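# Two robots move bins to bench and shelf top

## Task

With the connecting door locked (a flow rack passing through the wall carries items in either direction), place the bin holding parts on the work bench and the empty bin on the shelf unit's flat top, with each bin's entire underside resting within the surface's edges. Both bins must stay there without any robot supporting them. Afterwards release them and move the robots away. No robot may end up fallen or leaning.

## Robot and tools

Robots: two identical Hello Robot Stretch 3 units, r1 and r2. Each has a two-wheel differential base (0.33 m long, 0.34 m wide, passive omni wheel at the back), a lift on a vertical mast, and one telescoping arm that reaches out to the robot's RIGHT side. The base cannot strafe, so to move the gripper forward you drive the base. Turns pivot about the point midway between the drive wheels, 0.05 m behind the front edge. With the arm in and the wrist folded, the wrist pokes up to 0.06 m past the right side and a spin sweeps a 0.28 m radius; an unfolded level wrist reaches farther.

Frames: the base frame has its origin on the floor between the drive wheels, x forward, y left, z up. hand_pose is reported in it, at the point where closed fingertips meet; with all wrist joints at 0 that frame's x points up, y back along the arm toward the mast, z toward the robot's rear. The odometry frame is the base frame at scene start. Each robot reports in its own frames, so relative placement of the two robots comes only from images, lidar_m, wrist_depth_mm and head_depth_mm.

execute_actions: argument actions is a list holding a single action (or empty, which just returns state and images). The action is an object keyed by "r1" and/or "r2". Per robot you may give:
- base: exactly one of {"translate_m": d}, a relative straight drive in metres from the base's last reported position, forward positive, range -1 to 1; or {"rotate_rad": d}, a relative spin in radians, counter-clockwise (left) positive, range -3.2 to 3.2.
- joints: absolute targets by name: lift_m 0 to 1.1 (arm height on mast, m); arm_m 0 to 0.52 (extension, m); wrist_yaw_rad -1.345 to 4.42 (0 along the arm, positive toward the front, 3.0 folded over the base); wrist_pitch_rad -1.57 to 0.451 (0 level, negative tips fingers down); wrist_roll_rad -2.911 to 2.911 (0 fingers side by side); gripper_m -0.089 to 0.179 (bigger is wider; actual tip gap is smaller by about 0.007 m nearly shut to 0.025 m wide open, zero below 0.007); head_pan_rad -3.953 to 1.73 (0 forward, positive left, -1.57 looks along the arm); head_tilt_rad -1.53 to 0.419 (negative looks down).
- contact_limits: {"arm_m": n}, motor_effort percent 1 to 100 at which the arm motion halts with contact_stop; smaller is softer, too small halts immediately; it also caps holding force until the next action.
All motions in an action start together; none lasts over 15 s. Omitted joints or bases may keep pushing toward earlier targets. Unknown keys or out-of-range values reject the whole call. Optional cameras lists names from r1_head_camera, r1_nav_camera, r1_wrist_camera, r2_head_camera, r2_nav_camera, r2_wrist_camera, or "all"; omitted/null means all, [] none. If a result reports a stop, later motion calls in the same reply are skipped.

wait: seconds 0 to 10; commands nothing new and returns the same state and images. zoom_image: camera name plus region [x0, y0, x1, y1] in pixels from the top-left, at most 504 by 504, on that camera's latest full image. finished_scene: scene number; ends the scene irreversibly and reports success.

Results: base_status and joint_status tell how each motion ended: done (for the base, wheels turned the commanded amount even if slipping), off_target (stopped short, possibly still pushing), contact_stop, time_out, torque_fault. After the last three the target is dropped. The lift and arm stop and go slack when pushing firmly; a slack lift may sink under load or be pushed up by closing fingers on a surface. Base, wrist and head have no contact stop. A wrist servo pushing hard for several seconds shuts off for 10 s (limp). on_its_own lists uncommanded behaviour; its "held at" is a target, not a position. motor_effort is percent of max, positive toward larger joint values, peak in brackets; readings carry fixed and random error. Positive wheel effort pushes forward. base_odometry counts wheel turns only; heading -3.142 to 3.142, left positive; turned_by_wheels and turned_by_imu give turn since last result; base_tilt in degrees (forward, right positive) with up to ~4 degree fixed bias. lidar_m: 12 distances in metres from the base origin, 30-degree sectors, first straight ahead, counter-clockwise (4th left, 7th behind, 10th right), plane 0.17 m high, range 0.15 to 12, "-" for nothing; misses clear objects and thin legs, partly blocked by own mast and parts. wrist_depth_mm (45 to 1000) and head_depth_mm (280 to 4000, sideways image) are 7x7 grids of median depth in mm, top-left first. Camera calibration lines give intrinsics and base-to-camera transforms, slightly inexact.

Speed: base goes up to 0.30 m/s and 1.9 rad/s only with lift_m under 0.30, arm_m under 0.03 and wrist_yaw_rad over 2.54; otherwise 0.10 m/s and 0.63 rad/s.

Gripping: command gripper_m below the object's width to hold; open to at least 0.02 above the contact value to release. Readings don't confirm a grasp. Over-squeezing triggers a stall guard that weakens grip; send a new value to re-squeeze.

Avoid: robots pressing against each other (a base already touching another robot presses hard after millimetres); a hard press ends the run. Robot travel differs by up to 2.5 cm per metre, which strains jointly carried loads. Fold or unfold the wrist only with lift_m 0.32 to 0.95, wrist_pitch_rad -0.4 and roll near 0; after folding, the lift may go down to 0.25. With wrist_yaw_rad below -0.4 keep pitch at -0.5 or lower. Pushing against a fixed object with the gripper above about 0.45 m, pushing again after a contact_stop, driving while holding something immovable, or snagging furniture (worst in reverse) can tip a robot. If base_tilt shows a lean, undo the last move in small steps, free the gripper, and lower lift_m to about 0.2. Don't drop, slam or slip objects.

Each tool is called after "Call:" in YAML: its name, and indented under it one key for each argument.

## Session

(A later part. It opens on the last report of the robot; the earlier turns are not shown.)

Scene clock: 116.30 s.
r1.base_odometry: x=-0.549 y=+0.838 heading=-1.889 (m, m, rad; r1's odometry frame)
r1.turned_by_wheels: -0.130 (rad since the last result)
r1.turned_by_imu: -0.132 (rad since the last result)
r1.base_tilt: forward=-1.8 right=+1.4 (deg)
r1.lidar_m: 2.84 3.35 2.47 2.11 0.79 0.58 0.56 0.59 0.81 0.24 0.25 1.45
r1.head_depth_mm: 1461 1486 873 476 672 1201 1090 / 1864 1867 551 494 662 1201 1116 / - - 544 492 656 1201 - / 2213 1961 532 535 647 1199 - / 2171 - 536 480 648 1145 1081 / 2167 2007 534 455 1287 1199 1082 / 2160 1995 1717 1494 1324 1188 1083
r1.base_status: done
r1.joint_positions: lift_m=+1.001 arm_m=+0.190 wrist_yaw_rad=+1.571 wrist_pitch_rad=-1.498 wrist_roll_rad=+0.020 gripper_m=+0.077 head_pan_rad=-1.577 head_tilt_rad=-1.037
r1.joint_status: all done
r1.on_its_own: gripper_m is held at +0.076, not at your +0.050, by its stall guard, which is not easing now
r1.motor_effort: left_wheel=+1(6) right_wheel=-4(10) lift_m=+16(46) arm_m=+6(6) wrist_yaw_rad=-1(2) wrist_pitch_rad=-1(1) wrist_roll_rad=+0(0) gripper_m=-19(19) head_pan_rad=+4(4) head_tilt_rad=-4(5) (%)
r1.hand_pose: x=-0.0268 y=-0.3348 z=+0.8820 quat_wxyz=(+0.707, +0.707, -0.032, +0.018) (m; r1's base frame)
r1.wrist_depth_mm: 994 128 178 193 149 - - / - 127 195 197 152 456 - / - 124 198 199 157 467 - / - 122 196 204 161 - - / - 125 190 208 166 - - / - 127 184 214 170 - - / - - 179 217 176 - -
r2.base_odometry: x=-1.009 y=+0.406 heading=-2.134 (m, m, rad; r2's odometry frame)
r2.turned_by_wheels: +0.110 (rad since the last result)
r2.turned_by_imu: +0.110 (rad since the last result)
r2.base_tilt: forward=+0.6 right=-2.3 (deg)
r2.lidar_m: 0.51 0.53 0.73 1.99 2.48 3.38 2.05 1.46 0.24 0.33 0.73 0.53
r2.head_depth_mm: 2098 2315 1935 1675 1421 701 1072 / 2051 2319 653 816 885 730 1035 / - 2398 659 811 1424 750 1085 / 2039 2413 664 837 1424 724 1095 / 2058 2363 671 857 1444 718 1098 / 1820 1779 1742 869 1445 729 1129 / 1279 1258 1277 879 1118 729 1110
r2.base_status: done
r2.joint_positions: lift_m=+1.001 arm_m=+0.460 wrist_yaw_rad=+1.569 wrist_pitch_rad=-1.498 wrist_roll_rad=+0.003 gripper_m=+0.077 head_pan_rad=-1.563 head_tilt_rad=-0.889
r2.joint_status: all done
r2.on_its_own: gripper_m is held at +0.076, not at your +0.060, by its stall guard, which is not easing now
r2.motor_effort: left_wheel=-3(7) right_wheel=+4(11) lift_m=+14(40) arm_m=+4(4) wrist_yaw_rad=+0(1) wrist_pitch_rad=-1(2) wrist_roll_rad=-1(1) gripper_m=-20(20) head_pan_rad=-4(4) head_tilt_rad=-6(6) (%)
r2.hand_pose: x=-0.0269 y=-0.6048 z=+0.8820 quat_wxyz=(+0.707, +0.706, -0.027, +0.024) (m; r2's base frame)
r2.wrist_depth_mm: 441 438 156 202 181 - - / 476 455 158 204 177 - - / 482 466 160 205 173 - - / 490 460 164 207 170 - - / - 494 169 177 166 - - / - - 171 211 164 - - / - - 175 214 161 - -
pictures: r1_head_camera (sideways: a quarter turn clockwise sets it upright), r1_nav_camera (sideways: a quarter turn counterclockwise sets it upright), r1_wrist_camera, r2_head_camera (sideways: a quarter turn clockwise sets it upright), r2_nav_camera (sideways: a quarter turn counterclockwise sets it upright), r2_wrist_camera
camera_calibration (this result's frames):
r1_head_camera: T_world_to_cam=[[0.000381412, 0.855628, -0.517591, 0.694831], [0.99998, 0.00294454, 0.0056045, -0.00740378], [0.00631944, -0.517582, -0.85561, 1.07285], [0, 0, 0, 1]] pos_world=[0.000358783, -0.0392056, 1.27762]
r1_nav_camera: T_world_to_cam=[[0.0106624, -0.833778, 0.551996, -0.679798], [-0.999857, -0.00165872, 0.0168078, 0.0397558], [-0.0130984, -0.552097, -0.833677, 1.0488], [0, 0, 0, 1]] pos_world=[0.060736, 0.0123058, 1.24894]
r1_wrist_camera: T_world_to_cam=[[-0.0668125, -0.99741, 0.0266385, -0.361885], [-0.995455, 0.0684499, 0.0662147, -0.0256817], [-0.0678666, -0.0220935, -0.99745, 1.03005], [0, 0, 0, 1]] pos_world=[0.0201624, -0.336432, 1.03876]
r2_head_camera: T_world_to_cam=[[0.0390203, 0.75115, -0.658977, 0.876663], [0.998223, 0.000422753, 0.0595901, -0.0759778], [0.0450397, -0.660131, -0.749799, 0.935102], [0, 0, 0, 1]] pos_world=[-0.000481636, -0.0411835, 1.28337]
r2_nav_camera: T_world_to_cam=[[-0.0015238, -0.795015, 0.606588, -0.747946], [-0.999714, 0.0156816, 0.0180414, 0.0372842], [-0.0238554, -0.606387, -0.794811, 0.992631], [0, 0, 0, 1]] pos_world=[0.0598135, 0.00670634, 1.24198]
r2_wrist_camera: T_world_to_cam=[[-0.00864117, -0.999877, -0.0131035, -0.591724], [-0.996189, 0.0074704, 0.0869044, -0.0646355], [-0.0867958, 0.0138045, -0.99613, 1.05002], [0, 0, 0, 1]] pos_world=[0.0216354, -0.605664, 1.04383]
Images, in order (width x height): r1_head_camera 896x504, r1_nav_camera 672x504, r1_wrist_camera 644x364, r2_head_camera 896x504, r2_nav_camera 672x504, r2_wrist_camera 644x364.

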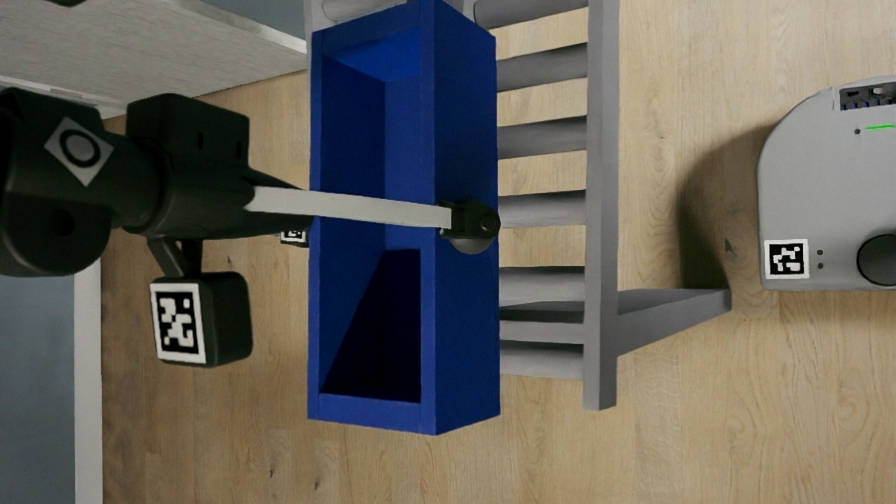

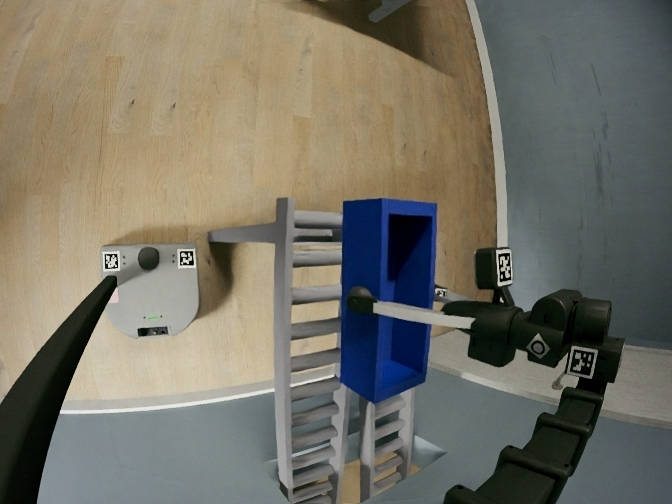

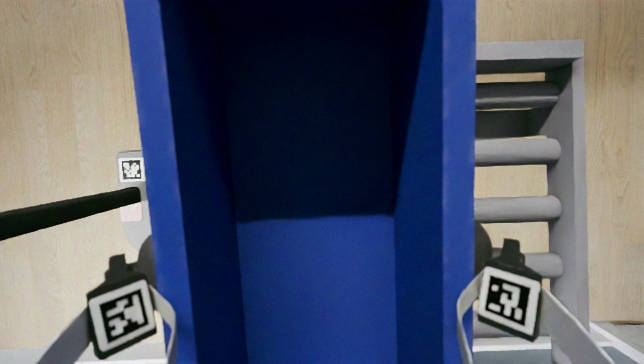

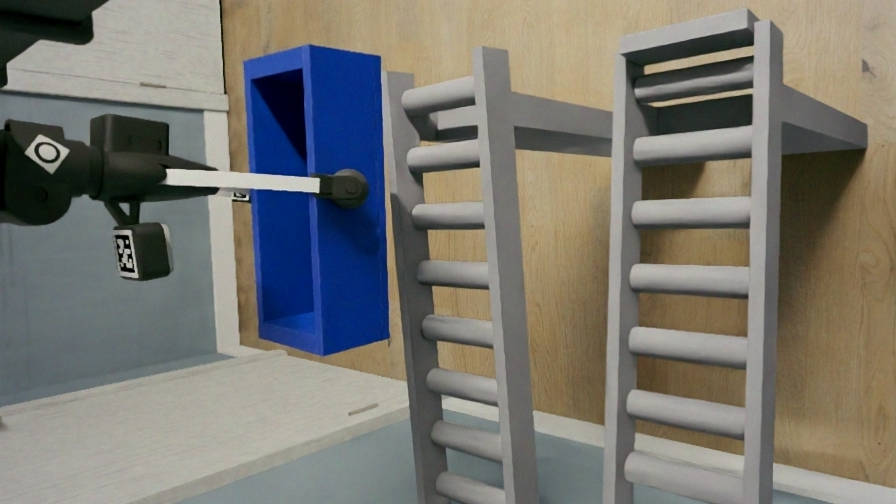

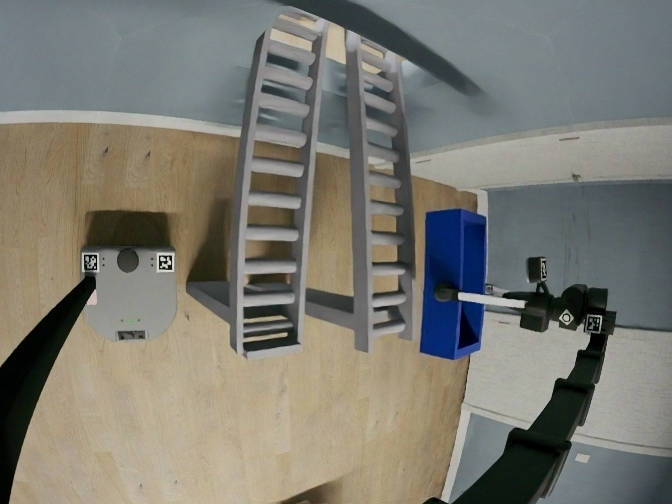

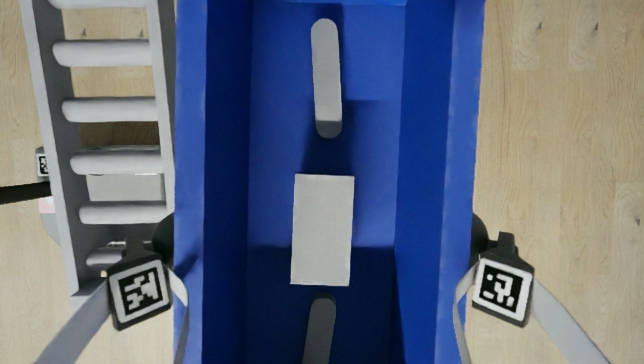

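Call:
execute_actions:
  actions:
    - {"r1":{"joints":{"lift_m":0.89,"arm_m":0.175}},"r2":{"joints":{"lift_m":0.89,"arm_m":0.445}}}
  cameras: ["r1_head_camera","r1_wrist_camera","r2_head_camera","r2_wrist_camera"]

Scene clock: 120.50 s.
r1.base_odometry: x=-0.549 y=+0.838 heading=-1.889 (m, m, rad; r1's odometry frame)
r1.turned_by_wheels: +0.000 (rad since the last result)
r1.turned_by_imu: -0.001 (rad since the last result)
r1.base_tilt: forward=-1.9 right=+1.5 (deg)
r1.lidar_m: 2.84 3.34 2.47 2.11 0.79 0.58 0.56 0.58 0.80 0.24 0.24 1.45
r1.head_depth_mm: 1457 - - 576 641 1200 1084 / 2050 - 1656 611 601 1199 1117 / 2162 - - 619 595 1201 - / 2188 - - 613 591 1195 - / 2188 2007 1769 608 582 1147 1085 / 2203 2002 1712 799 1268 1195 1086 / 2181 1995 1707 1495 1327 1193 1079
r1.base_status: not commanded
r1.joint_positions: lift_m=+0.891 arm_m=+0.175 wrist_yaw_rad=+1.571 wrist_pitch_rad=-1.498 wrist_roll_rad=+0.020 gripper_m=+0.077 head_pan_rad=-1.577 head_tilt_rad=-1.037
r1.joint_status: all done
r1.on_its_own: gripper_m is held at +0.076, not at your +0.050, by its stall guard, which is not easing now
r1.motor_effort: left_wheel=+2(2) right_wheel=-4(4) lift_m=+16(16) arm_m=-5(7) wrist_yaw_rad=-1(1) wrist_pitch_rad=-1(1) wrist_roll_rad=+0(0) gripper_m=-20(20) head_pan_rad=+3(4) head_tilt_rad=-4(3) (%)
r1.hand_pose: x=-0.0268 y=-0.3206 z=+0.7720 quat_wxyz=(+0.707, +0.707, -0.032, +0.018) (m; r1's base frame)
r1.wrist_depth_mm: 925 129 179 193 149 318 302 / 935 126 195 196 153 337 346 / 953 124 197 201 158 340 375 / 961 122 196 203 161 343 957 / 950 126 190 208 166 337 350 / 984 127 184 212 171 - 355 / 982 977 180 218 177 356 372
r2.base_odometry: x=-1.009 y=+0.406 heading=-2.134 (m, m, rad; r2's odometry frame)
r2.turned_by_wheels: +0.000 (rad since the last result)
r2.turned_by_imu: -0.001 (rad since the last result)
r2.base_tilt: forward=+0.7 right=-2.2 (deg)
r2.lidar_m: 0.51 0.53 0.73 1.98 2.48 3.41 2.05 1.46 0.24 0.33 0.73 0.53
r2.head_depth_mm: 2023 - - 1630 1421 698 1072 / 1977 2342 2041 713 880 732 1041 / 1989 - 1403 734 1420 755 1082 / 2059 2359 2060 735 1431 724 1091 / 2063 2380 2127 787 1436 718 1105 / 1811 1778 1732 867 1449 730 1124 / 1285 1263 1287 876 1123 727 1108
r2.base_status: not commanded
r2.joint_positions: lift_m=+0.891 arm_m=+0.445 wrist_yaw_rad=+1.569 wrist_pitch_rad=-1.498 wrist_roll_rad=+0.003 gripper_m=+0.077 head_pan_rad=-1.563 head_tilt_rad=-0.889
r2.joint_status: all done
r2.on_its_own: gripper_m is held at +0.076, not at your +0.060, by its stall guard, which is not easing now
r2.motor_effort: left_wheel=-3(3) right_wheel=+3(4) lift_m=+14(15) arm_m=-3(1) wrist_yaw_rad=+1(1) wrist_pitch_rad=-1(1) wrist_roll_rad=-1(1) gripper_m=-20(20) head_pan_rad=-3(3) head_tilt_rad=-5(5) (%)
r2.hand_pose: x=-0.0269 y=-0.5905 z=+0.7720 quat_wxyz=(+0.707, +0.706, -0.027, +0.024) (m; r2's base frame)
r2.wrist_depth_mm: 331 333 155 202 181 888 922 / 931 340 158 204 177 922 942 / 652 356 161 205 174 922 945 / 357 355 164 206 171 944 970 / 369 371 168 178 167 954 963 / 386 - 172 211 164 - 983 / 376 370 174 214 161 989 999
pictures: r1_head_camera (sideways: a quarter turn clockwise sets it upright), r1_wrist_camera, r2_head_camera (sideways: a quarter turn clockwise sets it upright), r2_wrist_camera
camera_calibration (this result's frames):
r1_head_camera: T_world_to_cam=[[0.000380806, 0.855629, -0.517589, 0.694829], [0.99998, 0.00294525, 0.00560452, -0.0074038], [0.00631982, -0.517581, -0.855611, 1.07285], [0, 0, 0, 1]] pos_world=[0.000358812, -0.0392056, 1.27762]
r1_wrist_camera: T_world_to_cam=[[-0.0668127, -0.99741, 0.0266385, -0.344736], [-0.995455, 0.0684502, 0.0662147, -0.0193745], [-0.0678666, -0.0220934, -0.99745, 0.920652], [0, 0, 0, 1]] pos_world=[0.0201624, -0.322176, 0.928771]
r2_head_camera: T_world_to_cam=[[0.0390202, 0.751152, -0.658975, 0.876661], [0.998223, 0.000422747, 0.0595901, -0.0759778], [0.0450398, -0.66013, -0.7498, 0.935104], [0, 0, 0, 1]] pos_world=[-0.000481632, -0.0411834, 1.28337]
r2_wrist_camera: T_world_to_cam=[[-0.00864105, -0.999877, -0.0131035, -0.578879], [-0.996189, 0.00747028, 0.0869043, -0.0551823], [-0.0867957, 0.0138045, -0.99613, 0.940249], [0, 0, 0, 1]] pos_world=[0.0216354, -0.591375, 0.933821]
Images, in order (width x height): r1_head_camera 896x504, r1_wrist_camera 644x364, r2_head_camera 896x504, r2_wrist_camera 644x364.

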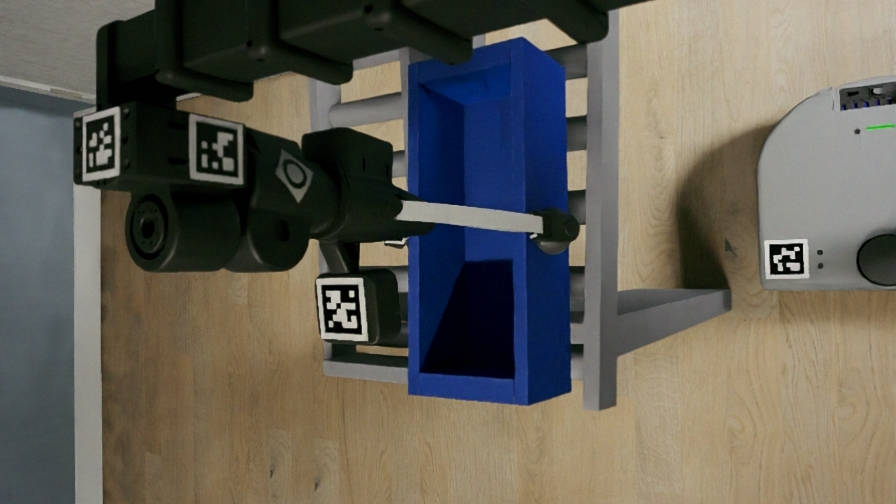

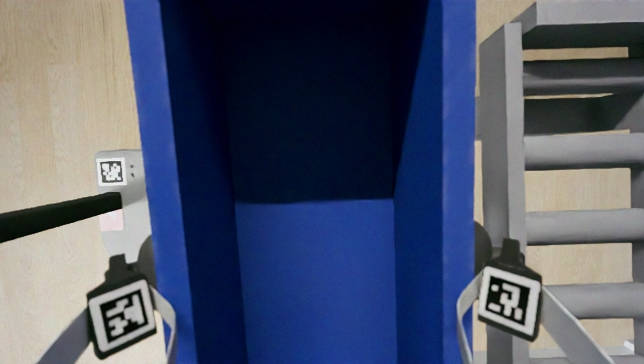

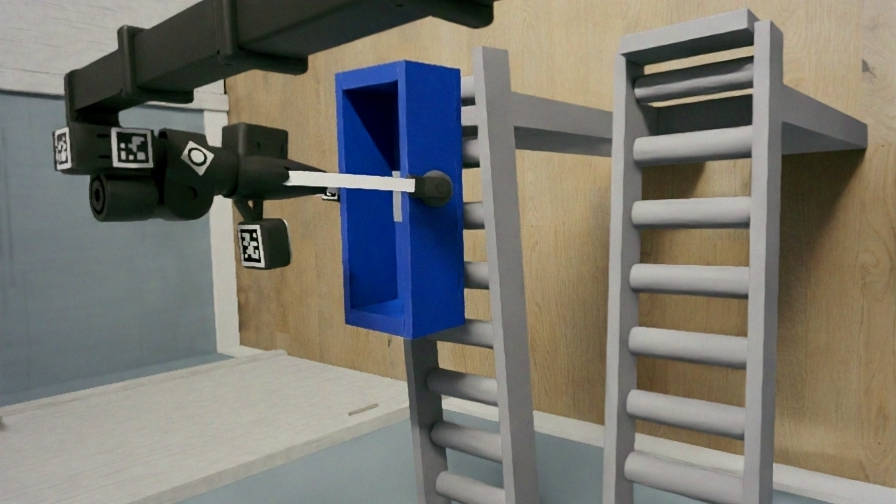

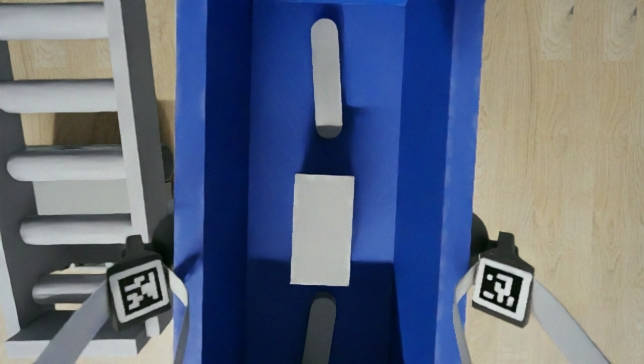

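Call:
execute_actions:
  actions:
    - {"r1":{"joints":{"lift_m":0.85,"wrist_pitch_rad":-1.45}},"r2":{"joints":{"lift_m":0.855,"wrist_yaw_rad":1.62,"wrist_pitch_rad":-1.55}}}
  cameras: ["r1_head_camera","r2_head_camera"]

Scene clock: 124.93 s.
r1.base_odometry: x=-0.549 y=+0.838 heading=-1.889 (m, m, rad; r1's odometry frame)
r1.turned_by_wheels: +0.000 (rad since the last result)
r1.turned_by_imu: -0.006 (rad since the last result)
r1.base_tilt: forward=-2.0 right=+1.4 (deg)
r1.lidar_m: 2.85 3.37 2.48 2.15 0.79 0.58 0.56 0.58 0.80 0.24 0.25 1.45
r1.head_depth_mm: 1441 1365 - - - 1192 1090 / 2068 1914 886 656 622 1199 1117 / 2211 - - 649 616 1199 - / 2171 2081 - 645 612 1201 - / 2169 2007 1745 634 597 1144 1082 / 2180 2004 1718 819 604 1192 1084 / 2169 2025 1703 1499 1328 1197 1087
r1.base_status: not commanded
r1.joint_positions: lift_m=+0.856 arm_m=+0.175 wrist_yaw_rad=+1.571 wrist_pitch_rad=-1.476 wrist_roll_rad=+0.017 gripper_m=+0.078 head_pan_rad=-1.577 head_tilt_rad=-1.038
r1.joint_status: lift_m contact_stop (moved -0.034 of -0.041); the others done
r1.on_its_own: gripper_m is held at +0.079, not at your +0.050, by its stall guard, which is still easing; lift_m is slack since a contact_stop, until your next command for it (your +0.850 is given up)
r1.motor_effort: left_wheel=-1(2) right_wheel=+4(15) lift_m=+30(31) arm_m=-4(5) wrist_yaw_rad=-1(1) wrist_pitch_rad=+12(16) wrist_roll_rad=+2(2) gripper_m=-5(20) head_pan_rad=+4(4) head_tilt_rad=-4(3) (%)
r1.hand_pose: x=-0.0211 y=-0.3205 z=+0.7375 quat_wxyz=(+0.706, +0.706, -0.039, +0.027) (m; r1's base frame)
r1.wrist_depth_mm: 882 117 184 188 149 293 282 / 923 126 191 194 153 294 315 / 907 125 195 197 157 299 379 / 928 120 197 201 162 302 948 / 926 122 190 207 165 283 310 / 926 125 184 210 171 - 965 / 951 129 178 218 177 330 308
r2.base_odometry: x=-1.009 y=+0.406 heading=-2.134 (m, m, rad; r2's odometry frame)
r2.turned_by_wheels: +0.000 (rad since the last result)
r2.turned_by_imu: +0.000 (rad since the last result)
r2.base_tilt: forward=+0.7 right=-2.1 (deg)
r2.lidar_m: 0.51 0.53 0.73 1.99 2.49 3.39 2.05 1.46 0.24 0.33 0.73 0.53
r2.head_depth_mm: 2029 2251 - 730 1406 701 1074 / 2003 2370 2006 724 877 731 1038 / 2051 - 782 734 1421 756 1085 / 2064 2362 2050 750 1428 726 1095 / 2057 2386 2162 809 1446 720 1117 / 1807 1786 1733 877 1440 728 1127 / 1282 1259 1285 878 1119 730 1111
r2.base_status: not commanded
r2.joint_positions: lift_m=+0.860 arm_m=+0.445 wrist_yaw_rad=+1.619 wrist_pitch_rad=-1.546 wrist_roll_rad=+0.002 gripper_m=+0.079 head_pan_rad=-1.563 head_tilt_rad=-0.889
r2.joint_status: lift_m contact_stop (moved -0.030 of -0.036); the others done
r2.on_its_own: gripper_m is held at +0.079, not at your +0.060, by its stall guard, which is still easing; lift_m is slack since a contact_stop, until your next command for it (your +0.855 is given up)
r2.motor_effort: left_wheel=-1(4) right_wheel=-5(6) lift_m=+25(23) arm_m=-2(3) wrist_yaw_rad=+1(4) wrist_pitch_rad=-2(5) wrist_roll_rad=-1(1) gripper_m=-7(21) head_pan_rad=-3(3) head_tilt_rad=-6(6) (%)
r2.hand_pose: x=-0.0392 y=-0.5914 z=+0.7424 quat_wxyz=(+0.707, +0.707, +0.008, +0.025) (m; r2's base frame)
r2.wrist_depth_mm: 852 283 155 200 179 862 875 / 874 291 158 202 176 886 902 / 326 310 162 204 173 905 897 / 340 312 165 205 169 913 922 / 376 340 169 177 166 939 957 / 359 - 173 209 162 - 957 / 332 951 177 212 160 994 979
pictures: r1_head_camera (sideways: a quarter turn clockwise sets it upright), r2_head_camera (sideways: a quarter turn clockwise sets it upright)
camera_calibration (this result's frames):
r1_head_camera: T_world_to_cam=[[0.000198937, 0.855816, -0.51728, 0.694428], [0.999979, 0.00315708, 0.00560782, -0.00740809], [0.00643236, -0.51727, -0.855798, 1.0731], [0, 0, 0, 1]] pos_world=[0.000367249, -0.0391981, 1.27761]
r2_head_camera: T_world_to_cam=[[0.0390569, 0.751284, -0.658823, 0.876462], [0.998223, 0.000360394, 0.0595886, -0.0759758], [0.0450054, -0.659979, -0.749935, 0.935279], [0, 0, 0, 1]] pos_world=[-0.000483733, -0.0411793, 1.28336]
Images, in order (width x height): r1_head_camera 896x504, r2_head_camera 896x504.

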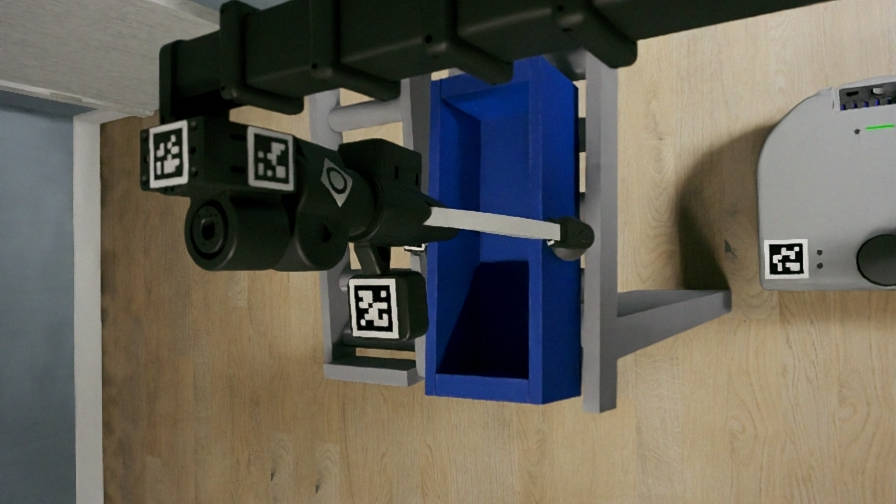

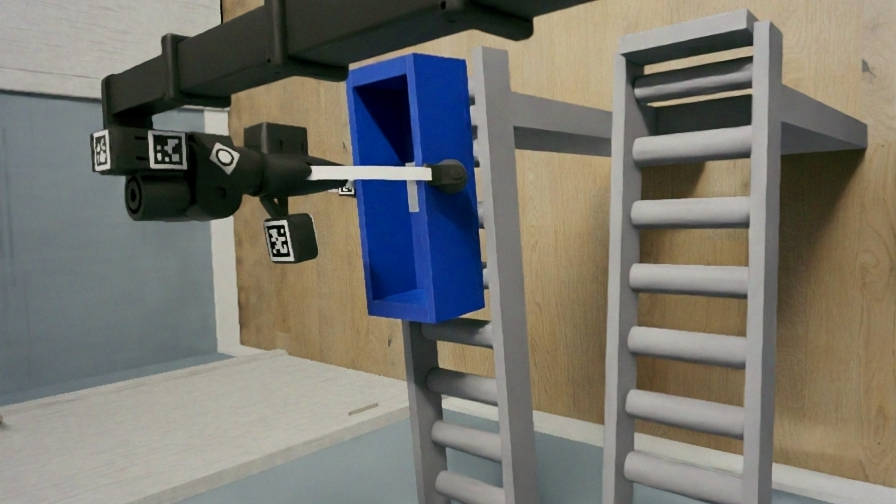

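Both bins appear to rest on the far rail, so I'm shifting them inward.

Call:
execute_actions:
  actions:
    - {"r1":{"joints":{"lift_m":0.868,"arm_m":0.164,"gripper_m":0.072}},"r2":{"joints":{"lift_m":0.872,"arm_m":0.43,"gripper_m":0.072}}}
  cameras: []

Call:
execute_actions:
  actions:
    - {"r1":{"joints":{"lift_m":0.84}},"r2":{"joints":{"lift_m":0.845}}}
  cameras: ["r1_head_camera","r2_head_camera"]

Scene clock: 128.97 s.
r1.base_odometry: x=-0.549 y=+0.838 heading=-1.889 (m, m, rad; r1's odometry frame)
r1.turned_by_wheels: +0.000 (rad since the last result)
r1.turned_by_imu: -0.001 (rad since the last result)
r1.base_tilt: forward=-1.9 right=+1.5 (deg)
r1.lidar_m: 2.83 3.35 2.48 2.15 0.79 0.58 0.56 0.58 0.80 0.24 0.24 1.45
r1.head_depth_mm: 1438 1370 - - 642 1195 1087 / 2070 - 884 661 601 1198 1120 / 2179 - - 650 594 1199 - / 2187 2083 - 638 610 1193 - / 2167 1996 1749 622 580 1145 1086 / 2167 1998 1707 799 598 1202 1084 / 2190 1994 1712 1485 1320 1197 1083
r1.base_status: not commanded
r1.joint_positions: lift_m=+0.867 arm_m=+0.164 wrist_yaw_rad=+1.569 wrist_pitch_rad=-1.453 wrist_roll_rad=+0.021 gripper_m=+0.076 head_pan_rad=-1.577 head_tilt_rad=-1.038
r1.joint_status: all done
r1.motor_effort: left_wheel=+1(1) right_wheel=-1(4) lift_m=+49(50) arm_m=-5(7) wrist_yaw_rad=+1(1) wrist_pitch_rad=+1(11) wrist_roll_rad=-1(2) gripper_m=-16(56) head_pan_rad=+3(4) head_tilt_rad=-4(3) (%)
r1.hand_pose: x=-0.0153 y=-0.3096 z=+0.7487 quat_wxyz=(+0.706, +0.706, -0.049, +0.033) (m; r1's base frame)
r1.wrist_depth_mm: 946 117 182 190 152 918 289 / 900 125 191 195 155 300 324 / 921 123 197 198 159 296 388 / 930 121 192 204 164 298 322 / 927 123 187 208 168 301 322 / 922 127 182 214 173 - 981 / 952 933 179 219 178 942 316
r2.base_odometry: x=-1.009 y=+0.406 heading=-2.134 (m, m, rad; r2's odometry frame)
r2.turned_by_wheels: +0.000 (rad since the last result)
r2.turned_by_imu: -0.001 (rad since the last result)
r2.base_tilt: forward=+0.6 right=-2.3 (deg)
r2.lidar_m: 0.51 0.53 0.73 1.98 2.50 3.41 2.05 1.47 0.24 0.33 0.73 0.53
r2.head_depth_mm: 2022 2240 - 730 1418 701 1075 / 1989 2362 2019 723 882 730 1040 / 2070 - 2022 728 1418 749 1088 / 2043 2349 2039 737 1434 724 1087 / 2045 2376 2107 784 1435 718 1112 / 1801 1783 1724 870 1443 728 1124 / 1277 1261 1288 875 1122 729 1110
r2.base_status: not commanded
r2.joint_positions: lift_m=+0.871 arm_m=+0.430 wrist_yaw_rad=+1.619 wrist_pitch_rad=-1.546 wrist_roll_rad=+0.002 gripper_m=+0.076 head_pan_rad=-1.563 head_tilt_rad=-0.889
r2.joint_status: all done
r2.motor_effort: left_wheel=-2(3) right_wheel=+2(5) lift_m=+43(47) arm_m=-3(5) wrist_yaw_rad=+1(0) wrist_pitch_rad=-2(2) wrist_roll_rad=-1(0) gripper_m=-16(60) head_pan_rad=-3(3) head_tilt_rad=-6(5) (%)
r2.hand_pose: x=-0.0392 y=-0.5764 z=+0.7530 quat_wxyz=(+0.707, +0.707, +0.008, +0.025) (m; r2's base frame)
r2.wrist_depth_mm: 855 318 157 201 178 864 882 / 870 315 159 203 175 886 889 / 334 327 162 204 173 926 911 / 346 326 164 207 169 919 915 / 369 349 168 177 167 941 958 / 365 - 170 212 164 - 968 / 982 972 174 212 162 991 991
pictures: none
No camera images: the call's "cameras" was empty. Leave "cameras" out to get every camera's image.

Scene clock: 130.17 s.
r1.base_odometry: x=-0.549 y=+0.838 heading=-1.889 (m, m, rad; r1's odometry frame)
r1.turned_by_wheels: +0.000 (rad since the last result)
r1.turned_by_imu: -0.007 (rad since the last result)
r1.base_tilt: forward=-1.9 right=+1.5 (deg)
r1.lidar_m: 2.85 3.41 2.49 2.20 0.80 0.58 0.56 0.58 0.79 0.24 0.24 1.45
r1.head_depth_mm: 1406 1344 - - - 1189 1088 / 2050 1954 897 660 604 1201 1117 / 2213 2157 - 657 624 1203 - / 2185 2052 - 648 626 1201 - / 2190 1984 1718 638 607 1155 1089 / 2202 2003 1720 1414 602 1194 1085 / 2169 1991 1708 1496 1317 1193 1080
r1.base_status: not commanded
r1.joint_positions: lift_m=+0.855 arm_m=+0.164 wrist_yaw_rad=+1.570 wrist_pitch_rad=-1.477 wrist_roll_rad=+0.017 gripper_m=+0.079 head_pan_rad=-1.577 head_tilt_rad=-1.038
r1.joint_status: lift_m contact_stop (moved -0.012 of -0.027)
r1.on_its_own: gripper_m is held at +0.078, not at your +0.072, by its stall guard, which is not easing now; lift_m is slack since a contact_stop, until your next command for it (your +0.840 is given up)
r1.motor_effort: left_wheel=+0(2) right_wheel=+4(25) lift_m=+30(45) arm_m=-5(5) wrist_yaw_rad=-1(1) wrist_pitch_rad=+12(15) wrist_roll_rad=+1(2) gripper_m=-20(22) head_pan_rad=+3(4) head_tilt_rad=-4(3) (%)
r1.hand_pose: x=-0.0213 y=-0.3095 z=+0.7364 quat_wxyz=(+0.706, +0.706, -0.039, +0.027) (m; r1's base frame)
r1.wrist_depth_mm: 872 116 183 188 150 284 295 / 862 125 190 194 155 282 306 / 917 123 194 196 158 297 365 / 905 119 193 202 161 298 927 / 919 122 187 206 166 301 311 / 912 124 183 211 172 - 987 / 938 928 179 217 177 308 307
r2.base_odometry: x=-1.009 y=+0.406 heading=-2.134 (m, m, rad; r2's odometry frame)
r2.turned_by_wheels: +0.000 (rad since the last result)
r2.turned_by_imu: +0.004 (rad since the last result)
r2.base_tilt: forward=+0.7 right=-2.2 (deg)
r2.lidar_m: 0.51 0.53 0.73 2.01 2.49 3.40 2.04 1.47 0.24 0.34 0.72 0.53
r2.head_depth_mm: 2014 2241 - 728 1405 706 1073 / 2017 2351 2023 721 893 731 1041 / 2062 - 2007 730 1440 1210 1087 / 2045 2381 2048 754 1430 719 1095 / 2054 2366 2133 786 1445 733 1111 / 1780 1762 1717 870 1442 735 1135 / 1265 1251 1272 879 1118 730 1104
r2.base_status: not commanded
r2.joint_positions: lift_m=+0.860 arm_m=+0.430 wrist_yaw_rad=+1.617 wrist_pitch_rad=-1.547 wrist_roll_rad=+0.003 gripper_m=+0.079 head_pan_rad=-1.563 head_tilt_rad=-0.890
r2.joint_status: lift_m contact_stop (moved -0.011 of -0.026)
r2.on_its_own: gripper_m is held at +0.078, not at your +0.072, by its stall guard, which is not easing now; lift_m is slack since a contact_stop, until your next command for it (your +0.845 is given up)
r2.motor_effort: left_wheel=+0(4) right_wheel=-5(17) lift_m=+24(40) arm_m=-2(3) wrist_yaw_rad=+3(3) wrist_pitch_rad=-2(4) wrist_roll_rad=-1(1) gripper_m=-20(21) head_pan_rad=-3(3) head_tilt_rad=-5(5) (%)
r2.hand_pose: x=-0.0394 y=-0.5763 z=+0.7416 quat_wxyz=(+0.707, +0.707, +0.007, +0.024) (m; r2's base frame)
r2.wrist_depth_mm: 840 298 158 198 176 879 852 / 858 303 161 200 174 879 896 / 327 315 164 204 170 881 908 / 341 316 167 204 168 935 939 / 374 336 170 176 165 959 967 / 360 - 173 209 162 - 965 / 335 978 176 213 159 975 978
pictures: r1_head_camera (sideways: a quarter turn clockwise sets it upright), r2_head_camera (sideways: a quarter turn clockwise sets it upright)
camera_calibration (this result's frames):
r1_head_camera: T_world_to_cam=[[0.0000242184, 0.856124, -0.51677, 0.693765], [0.999979, 0.00335997, 0.00561326, -0.00741516], [0.00654198, -0.516759, -0.856106, 1.0735], [0, 0, 0, 1]] pos_world=[0.000375416, -0.0391848, 1.27758]
r2_head_camera: T_world_to_cam=[[0.0393338, 0.751475, -0.658588, 0.876155], [0.998223, -0.0000280316, 0.0595863, -0.0759727], [0.0447591, -0.659762, -0.750141, 0.935548], [0, 0, 0, 1]] pos_world=[-0.000499032, -0.0411711, 1.28335]
Images, in order (width x height): r1_head_camera 896x504, r2_head_camera 896x504.

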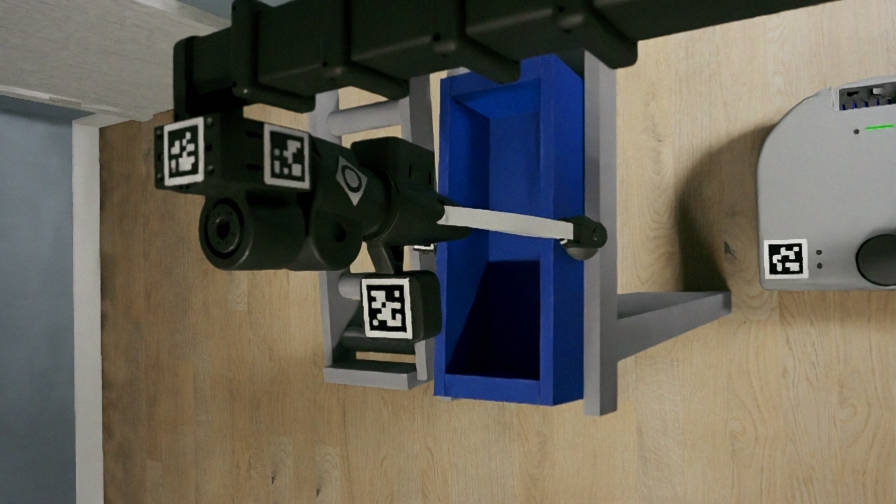

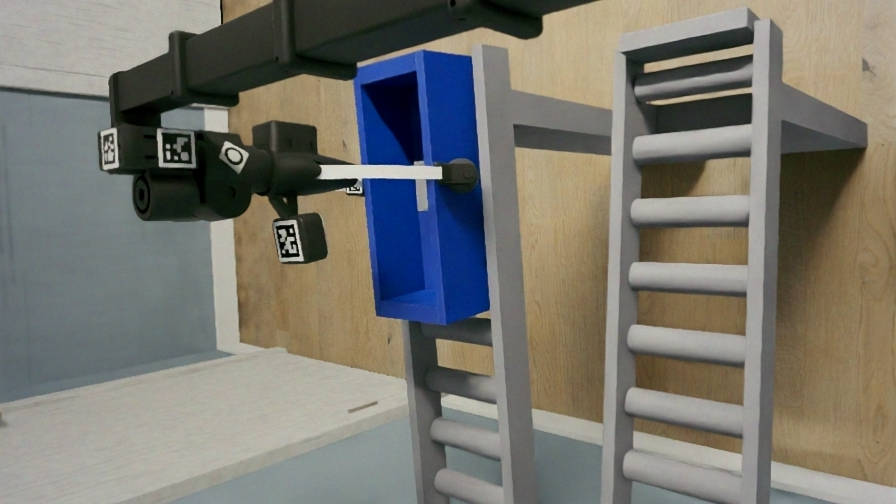

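The height is unchanged, so they are on the rollers. Releasing.

Call:
execute_actions:
  actions:
    - {"r1":{"joints":{"lift_m":0.86,"gripper_m":0.179}},"r2":{"joints":{"lift_m":0.865,"gripper_m":0.179}}}
  cameras: []

Call:
wait:
  seconds: 5

Scene clock: 133.83 s.
r1.base_odometry: x=-0.549 y=+0.838 heading=-1.889 (m, m, rad; r1's odometry frame)
r1.turned_by_wheels: +0.000 (rad since the last result)
r1.turned_by_imu: +0.000 (rad since the last result)
r1.base_tilt: forward=-1.9 right=+1.4 (deg)
r1.lidar_m: 2.84 3.38 2.49 2.19 0.80 0.58 0.56 0.58 0.79 0.24 0.24 1.45
r1.head_depth_mm: 1406 1349 - - - 1192 1084 / 2042 1946 890 664 631 1199 1111 / 2200 2146 - 654 622 1199 - / 2209 2064 - 650 624 1192 - / 2192 1992 1719 648 609 1141 1086 / 2167 1998 1709 1440 1268 1197 1084 / 2157 1985 1708 1498 1315 1191 1083
r1.base_status: not commanded
r1.joint_positions: lift_m=+0.859 arm_m=+0.164 wrist_yaw_rad=+1.570 wrist_pitch_rad=-1.453 wrist_roll_rad=+0.018 gripper_m=+0.179 head_pan_rad=-1.577 head_tilt_rad=-1.038
r1.joint_status: all done
r1.motor_effort: left_wheel=+1(0) right_wheel=-1(4) lift_m=+48(49) arm_m=-5(4) wrist_yaw_rad=-1(1) wrist_pitch_rad=+2(12) wrist_roll_rad=+1(1) gripper_m=+0(84) head_pan_rad=+4(3) head_tilt_rad=-3(4) (%)
r1.hand_pose: x=-0.0153 y=-0.3095 z=+0.7407 quat_wxyz=(+0.706, +0.706, -0.048, +0.035) (m; r1's base frame)
r1.wrist_depth_mm: 894 905 203 211 209 311 278 / 926 908 194 207 120 292 315 / 907 901 121 121 122 295 386 / 925 123 195 205 161 300 319 / 925 124 190 210 166 293 312 / 921 128 185 212 169 305 - / - 945 181 218 175 310 635
r2.base_odometry: x=-1.009 y=+0.406 heading=-2.134 (m, m, rad; r2's odometry frame)
r2.turned_by_wheels: +0.000 (rad since the last result)
r2.turned_by_imu: -0.001 (rad since the last result)
r2.base_tilt: forward=+0.6 right=-2.1 (deg)
r2.lidar_m: 0.51 0.53 0.73 2.01 2.49 3.42 2.05 1.46 0.24 0.34 0.73 0.53
r2.head_depth_mm: 2026 2265 - 1648 1409 706 1069 / 2002 2372 2038 721 891 732 1037 / 2034 - 1996 731 1444 1204 1081 / 2065 2378 2053 749 1428 719 1096 / 2051 2378 2119 754 1424 730 1125 / 1791 1744 1719 873 1437 736 1129 / 1260 1251 1274 882 1113 730 1110
r2.base_status: not commanded
r2.joint_positions: lift_m=+0.864 arm_m=+0.430 wrist_yaw_rad=+1.618 wrist_pitch_rad=-1.547 wrist_roll_rad=+0.003 gripper_m=+0.179 head_pan_rad=-1.563 head_tilt_rad=-0.890
r2.joint_status: all done
r2.motor_effort: left_wheel=-1(0) right_wheel=+0(5) lift_m=+40(44) arm_m=-2(2) wrist_yaw_rad=+2(2) wrist_pitch_rad=-2(2) wrist_roll_rad=-1(1) gripper_m=+0(84) head_pan_rad=-3(3) head_tilt_rad=-5(5) (%)
r2.hand_pose: x=-0.0394 y=-0.5763 z=+0.7461 quat_wxyz=(+0.707, +0.707, +0.008, +0.024) (m; r2's base frame)
r2.wrist_depth_mm: 858 298 157 200 177 879 893 / 881 313 160 202 175 875 885 / 328 325 162 174 172 903 889 / 348 331 165 176 169 936 914 / 373 336 167 210 166 938 944 / 361 338 171 212 164 953 944 / 985 982 173 215 162 997 982
pictures: none
No camera images: the call's "cameras" was empty. Leave "cameras" out to get every camera's image.

Scene clock: 138.83 s.
r1.base_odometry: x=-0.549 y=+0.838 heading=-1.889 (m, m, rad; r1's odometry frame)
r1.turned_by_wheels: +0.000 (rad since the last result)
r1.turned_by_imu: -0.001 (rad since the last result)
r1.base_tilt: forward=-1.9 right=+1.5 (deg)
r1.lidar_m: 2.84 3.40 2.48 2.20 0.80 0.58 0.56 0.58 0.79 0.24 0.24 1.45
r1.head_depth_mm: 1403 1348 - - - 1191 1083 / 2055 1953 874 788 662 1200 1116 / 2210 2117 - 695 665 1198 - / 2191 2058 - 800 1269 1195 - / 2188 1996 854 682 648 1136 1087 / 2171 1992 1713 1434 1268 1198 1084 / 2167 2002 1704 1497 1326 1186 1083
r1.base_status: not commanded
r1.joint_positions: lift_m=+0.859 arm_m=+0.164 wrist_yaw_rad=+1.570 wrist_pitch_rad=-1.453 wrist_roll_rad=+0.018 gripper_m=+0.179 head_pan_rad=-1.577 head_tilt_rad=-1.038
r1.joint_status: all done
r1.motor_effort: left_wheel=+1(0) right_wheel=-2(4) lift_m=+47(49) arm_m=-5(4) wrist_yaw_rad=+0(1) wrist_pitch_rad=+2(12) wrist_roll_rad=+1(1) gripper_m=+0(84) head_pan_rad=+4(3) head_tilt_rad=-4(4) (%)
r1.hand_pose: x=-0.0153 y=-0.3095 z=+0.7407 quat_wxyz=(+0.706, +0.706, -0.048, +0.035) (m; r1's base frame)
r1.wrist_depth_mm: 932 896 205 210 206 311 269 / 895 920 208 216 220 293 256 / 890 908 225 282 279 293 258 / 913 - 215 216 217 296 258 / 929 - 206 946 897 293 260 / 959 - 224 228 227 311 237 / - 973 258 919 955 309 270
r2.base_odometry: x=-1.009 y=+0.406 heading=-2.134 (m, m, rad; r2's odometry frame)
r2.turned_by_wheels: +0.000 (rad since the last result)
r2.turned_by_imu: -0.001 (rad since the last result)
r2.base_tilt: forward=+0.7 right=-2.4 (deg)
r2.lidar_m: 0.51 0.53 0.73 2.02 2.49 3.41 2.05 1.46 0.25 0.33 0.72 0.53
r2.head_depth_mm: 2028 2275 - 1648 1407 644 1072 / 2004 2353 2021 817 853 684 1041 / 2057 - 2012 810 1445 657 1085 / 2060 2369 2052 841 1435 661 1092 / 2047 2357 2128 873 1443 672 1120 / 1787 1756 1723 867 1440 734 1125 / 1262 1246 1273 882 1109 729 1106
r2.base_status: not commanded
r2.joint_positions: lift_m=+0.864 arm_m=+0.430 wrist_yaw_rad=+1.618 wrist_pitch_rad=-1.547 wrist_roll_rad=+0.003 gripper_m=+0.179 head_pan_rad=-1.563 head_tilt_rad=-0.890
r2.joint_status: all done
r2.motor_effort: left_wheel=-1(0) right_wheel=+0(5) lift_m=+40(44) arm_m=-2(2) wrist_yaw_rad=+2(2) wrist_pitch_rad=-1(2) wrist_roll_rad=-1(1) gripper_m=+0(84) head_pan_rad=-3(3) head_tilt_rad=-5(5) (%)
r2.hand_pose: x=-0.0394 y=-0.5763 z=+0.7461 quat_wxyz=(+0.707, +0.707, +0.008, +0.024) (m; r2's base frame)
r2.wrist_depth_mm: 241 299 210 212 215 861 848 / 244 304 216 868 221 861 893 / 249 307 215 894 221 908 903 / 266 327 216 593 220 896 924 / 282 336 223 404 226 934 948 / 341 365 221 229 222 976 990 / 278 990 229 246 231 999 984
wait: 5.00 s; at rest by 0.27 s
pictures: r1_head_camera (sideways: a quarter turn clockwise sets it upright), r1_nav_camera (sideways: a quarter turn counterclockwise sets it upright), r1_wrist_camera, r2_head_camera (sideways: a quarter turn clockwise sets it upright), r2_nav_camera (sideways: a quarter turn counterclockwise sets it upright), r2_wrist_camera
camera_calibration (this result's frames):
r1_head_camera: T_world_to_cam=[[0.0000241164, 0.856124, -0.51677, 0.693765], [0.999979, 0.00336009, 0.00561326, -0.00741516], [0.00654204, -0.516759, -0.856106, 1.0735], [0, 0, 0, 1]] pos_world=[0.000375421, -0.0391848, 1.27758]
r1_nav_camera: T_world_to_cam=[[0.0110103, -0.834303, 0.551197, -0.678759], [-0.999857, -0.00209569, 0.0168003, 0.0397656], [-0.0128614, -0.551303, -0.834206, 1.04949], [0, 0, 0, 1]] pos_world=[0.0607311, 0.0123795, 1.24895]
r1_wrist_camera: T_world_to_cam=[[-0.0669074, -0.997475, 0.0237929, -0.330009], [-0.99749, 0.0674242, 0.0216243, 0.0260778], [-0.023174, -0.0222863, -0.999483, 0.892655], [0, 0, 0, 1]] pos_world=[0.0246187, -0.31104, 0.899482]
r2_head_camera: T_world_to_cam=[[0.0393337, 0.751475, -0.658588, 0.876155], [0.998223, -0.0000279162, 0.0595863, -0.0759727], [0.0447592, -0.659762, -0.750141, 0.935549], [0, 0, 0, 1]] pos_world=[-0.000499028, -0.0411711, 1.28335]
r2_nav_camera: T_world_to_cam=[[-0.00185583, -0.795328, 0.606177, -0.747408], [-0.999708, 0.0160927, 0.0180536, 0.0372684], [-0.0241135, -0.605966, -0.795125, 0.993041], [0, 0, 0, 1]] pos_world=[0.0598161, 0.00671476, 1.24198]
r2_wrist_camera: T_world_to_cam=[[0.0398866, -0.999123, -0.0127373, -0.56299], [-0.989941, -0.0412453, 0.135334, -0.129457], [-0.135741, 0.00721113, -0.990718, 0.903451], [0, 0, 0, 1]] pos_world=[0.0169366, -0.574351, 0.905414]
Images, in order (width x height): r1_head_camera 896x504, r1_nav_camera 672x504, r1_wrist_camera 644x364, r2_head_camera 896x504, r2_nav_camera 672x504, r2_wrist_camera 644x364.

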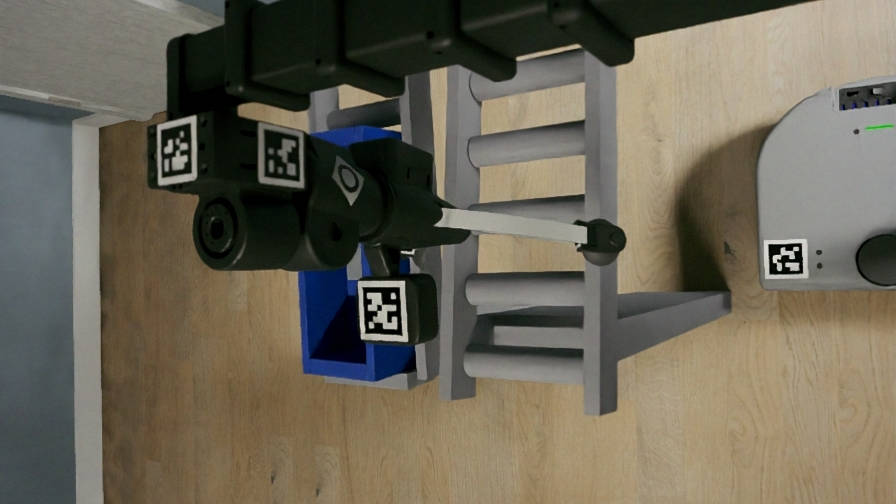

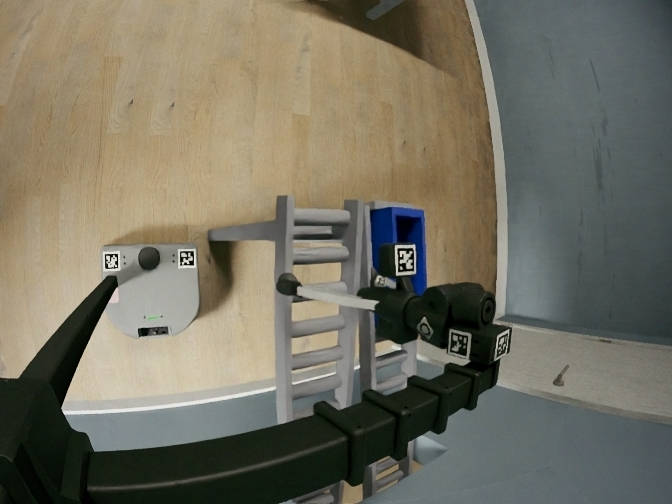

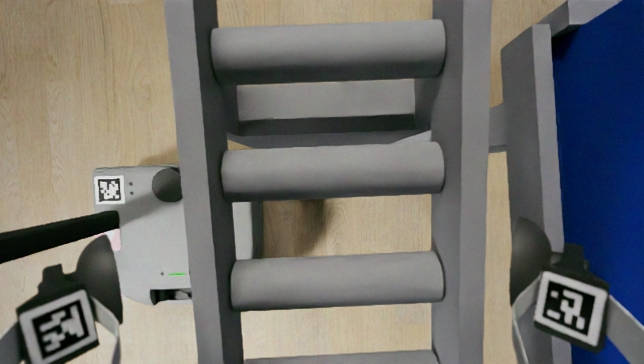

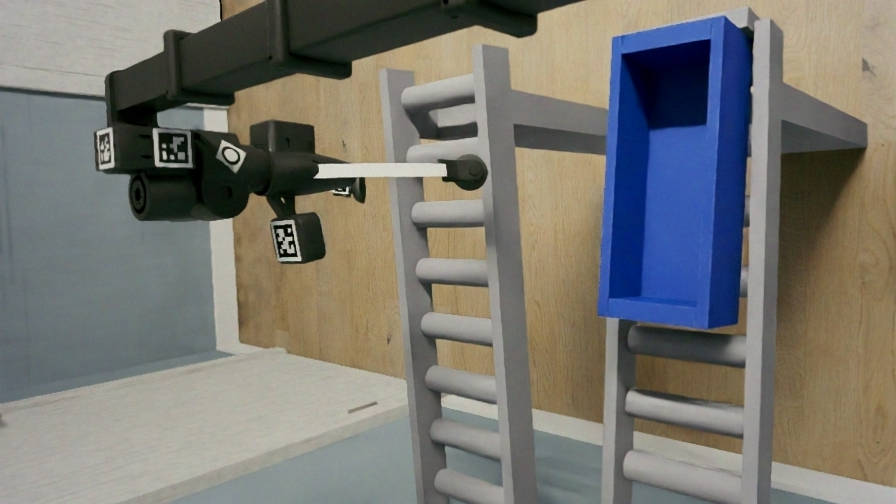

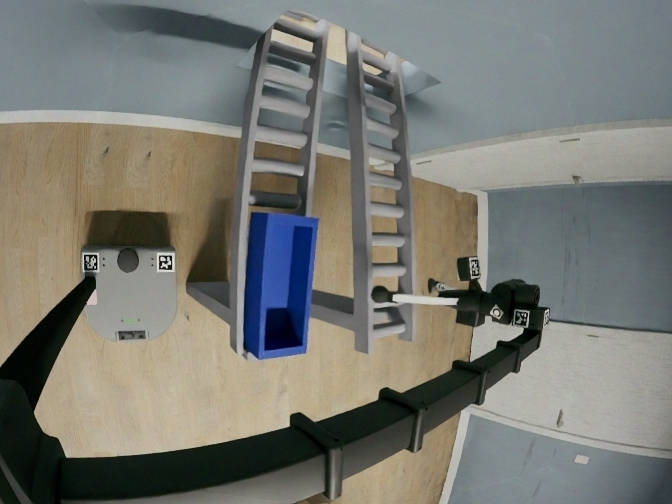

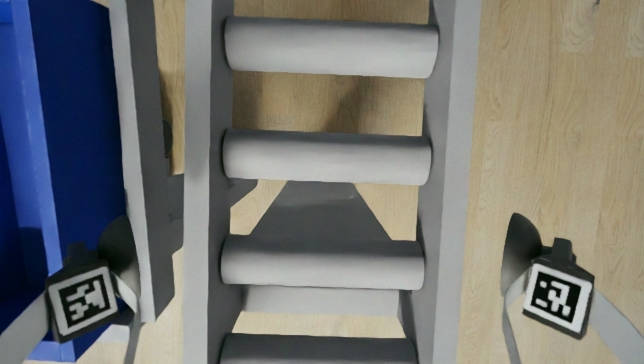

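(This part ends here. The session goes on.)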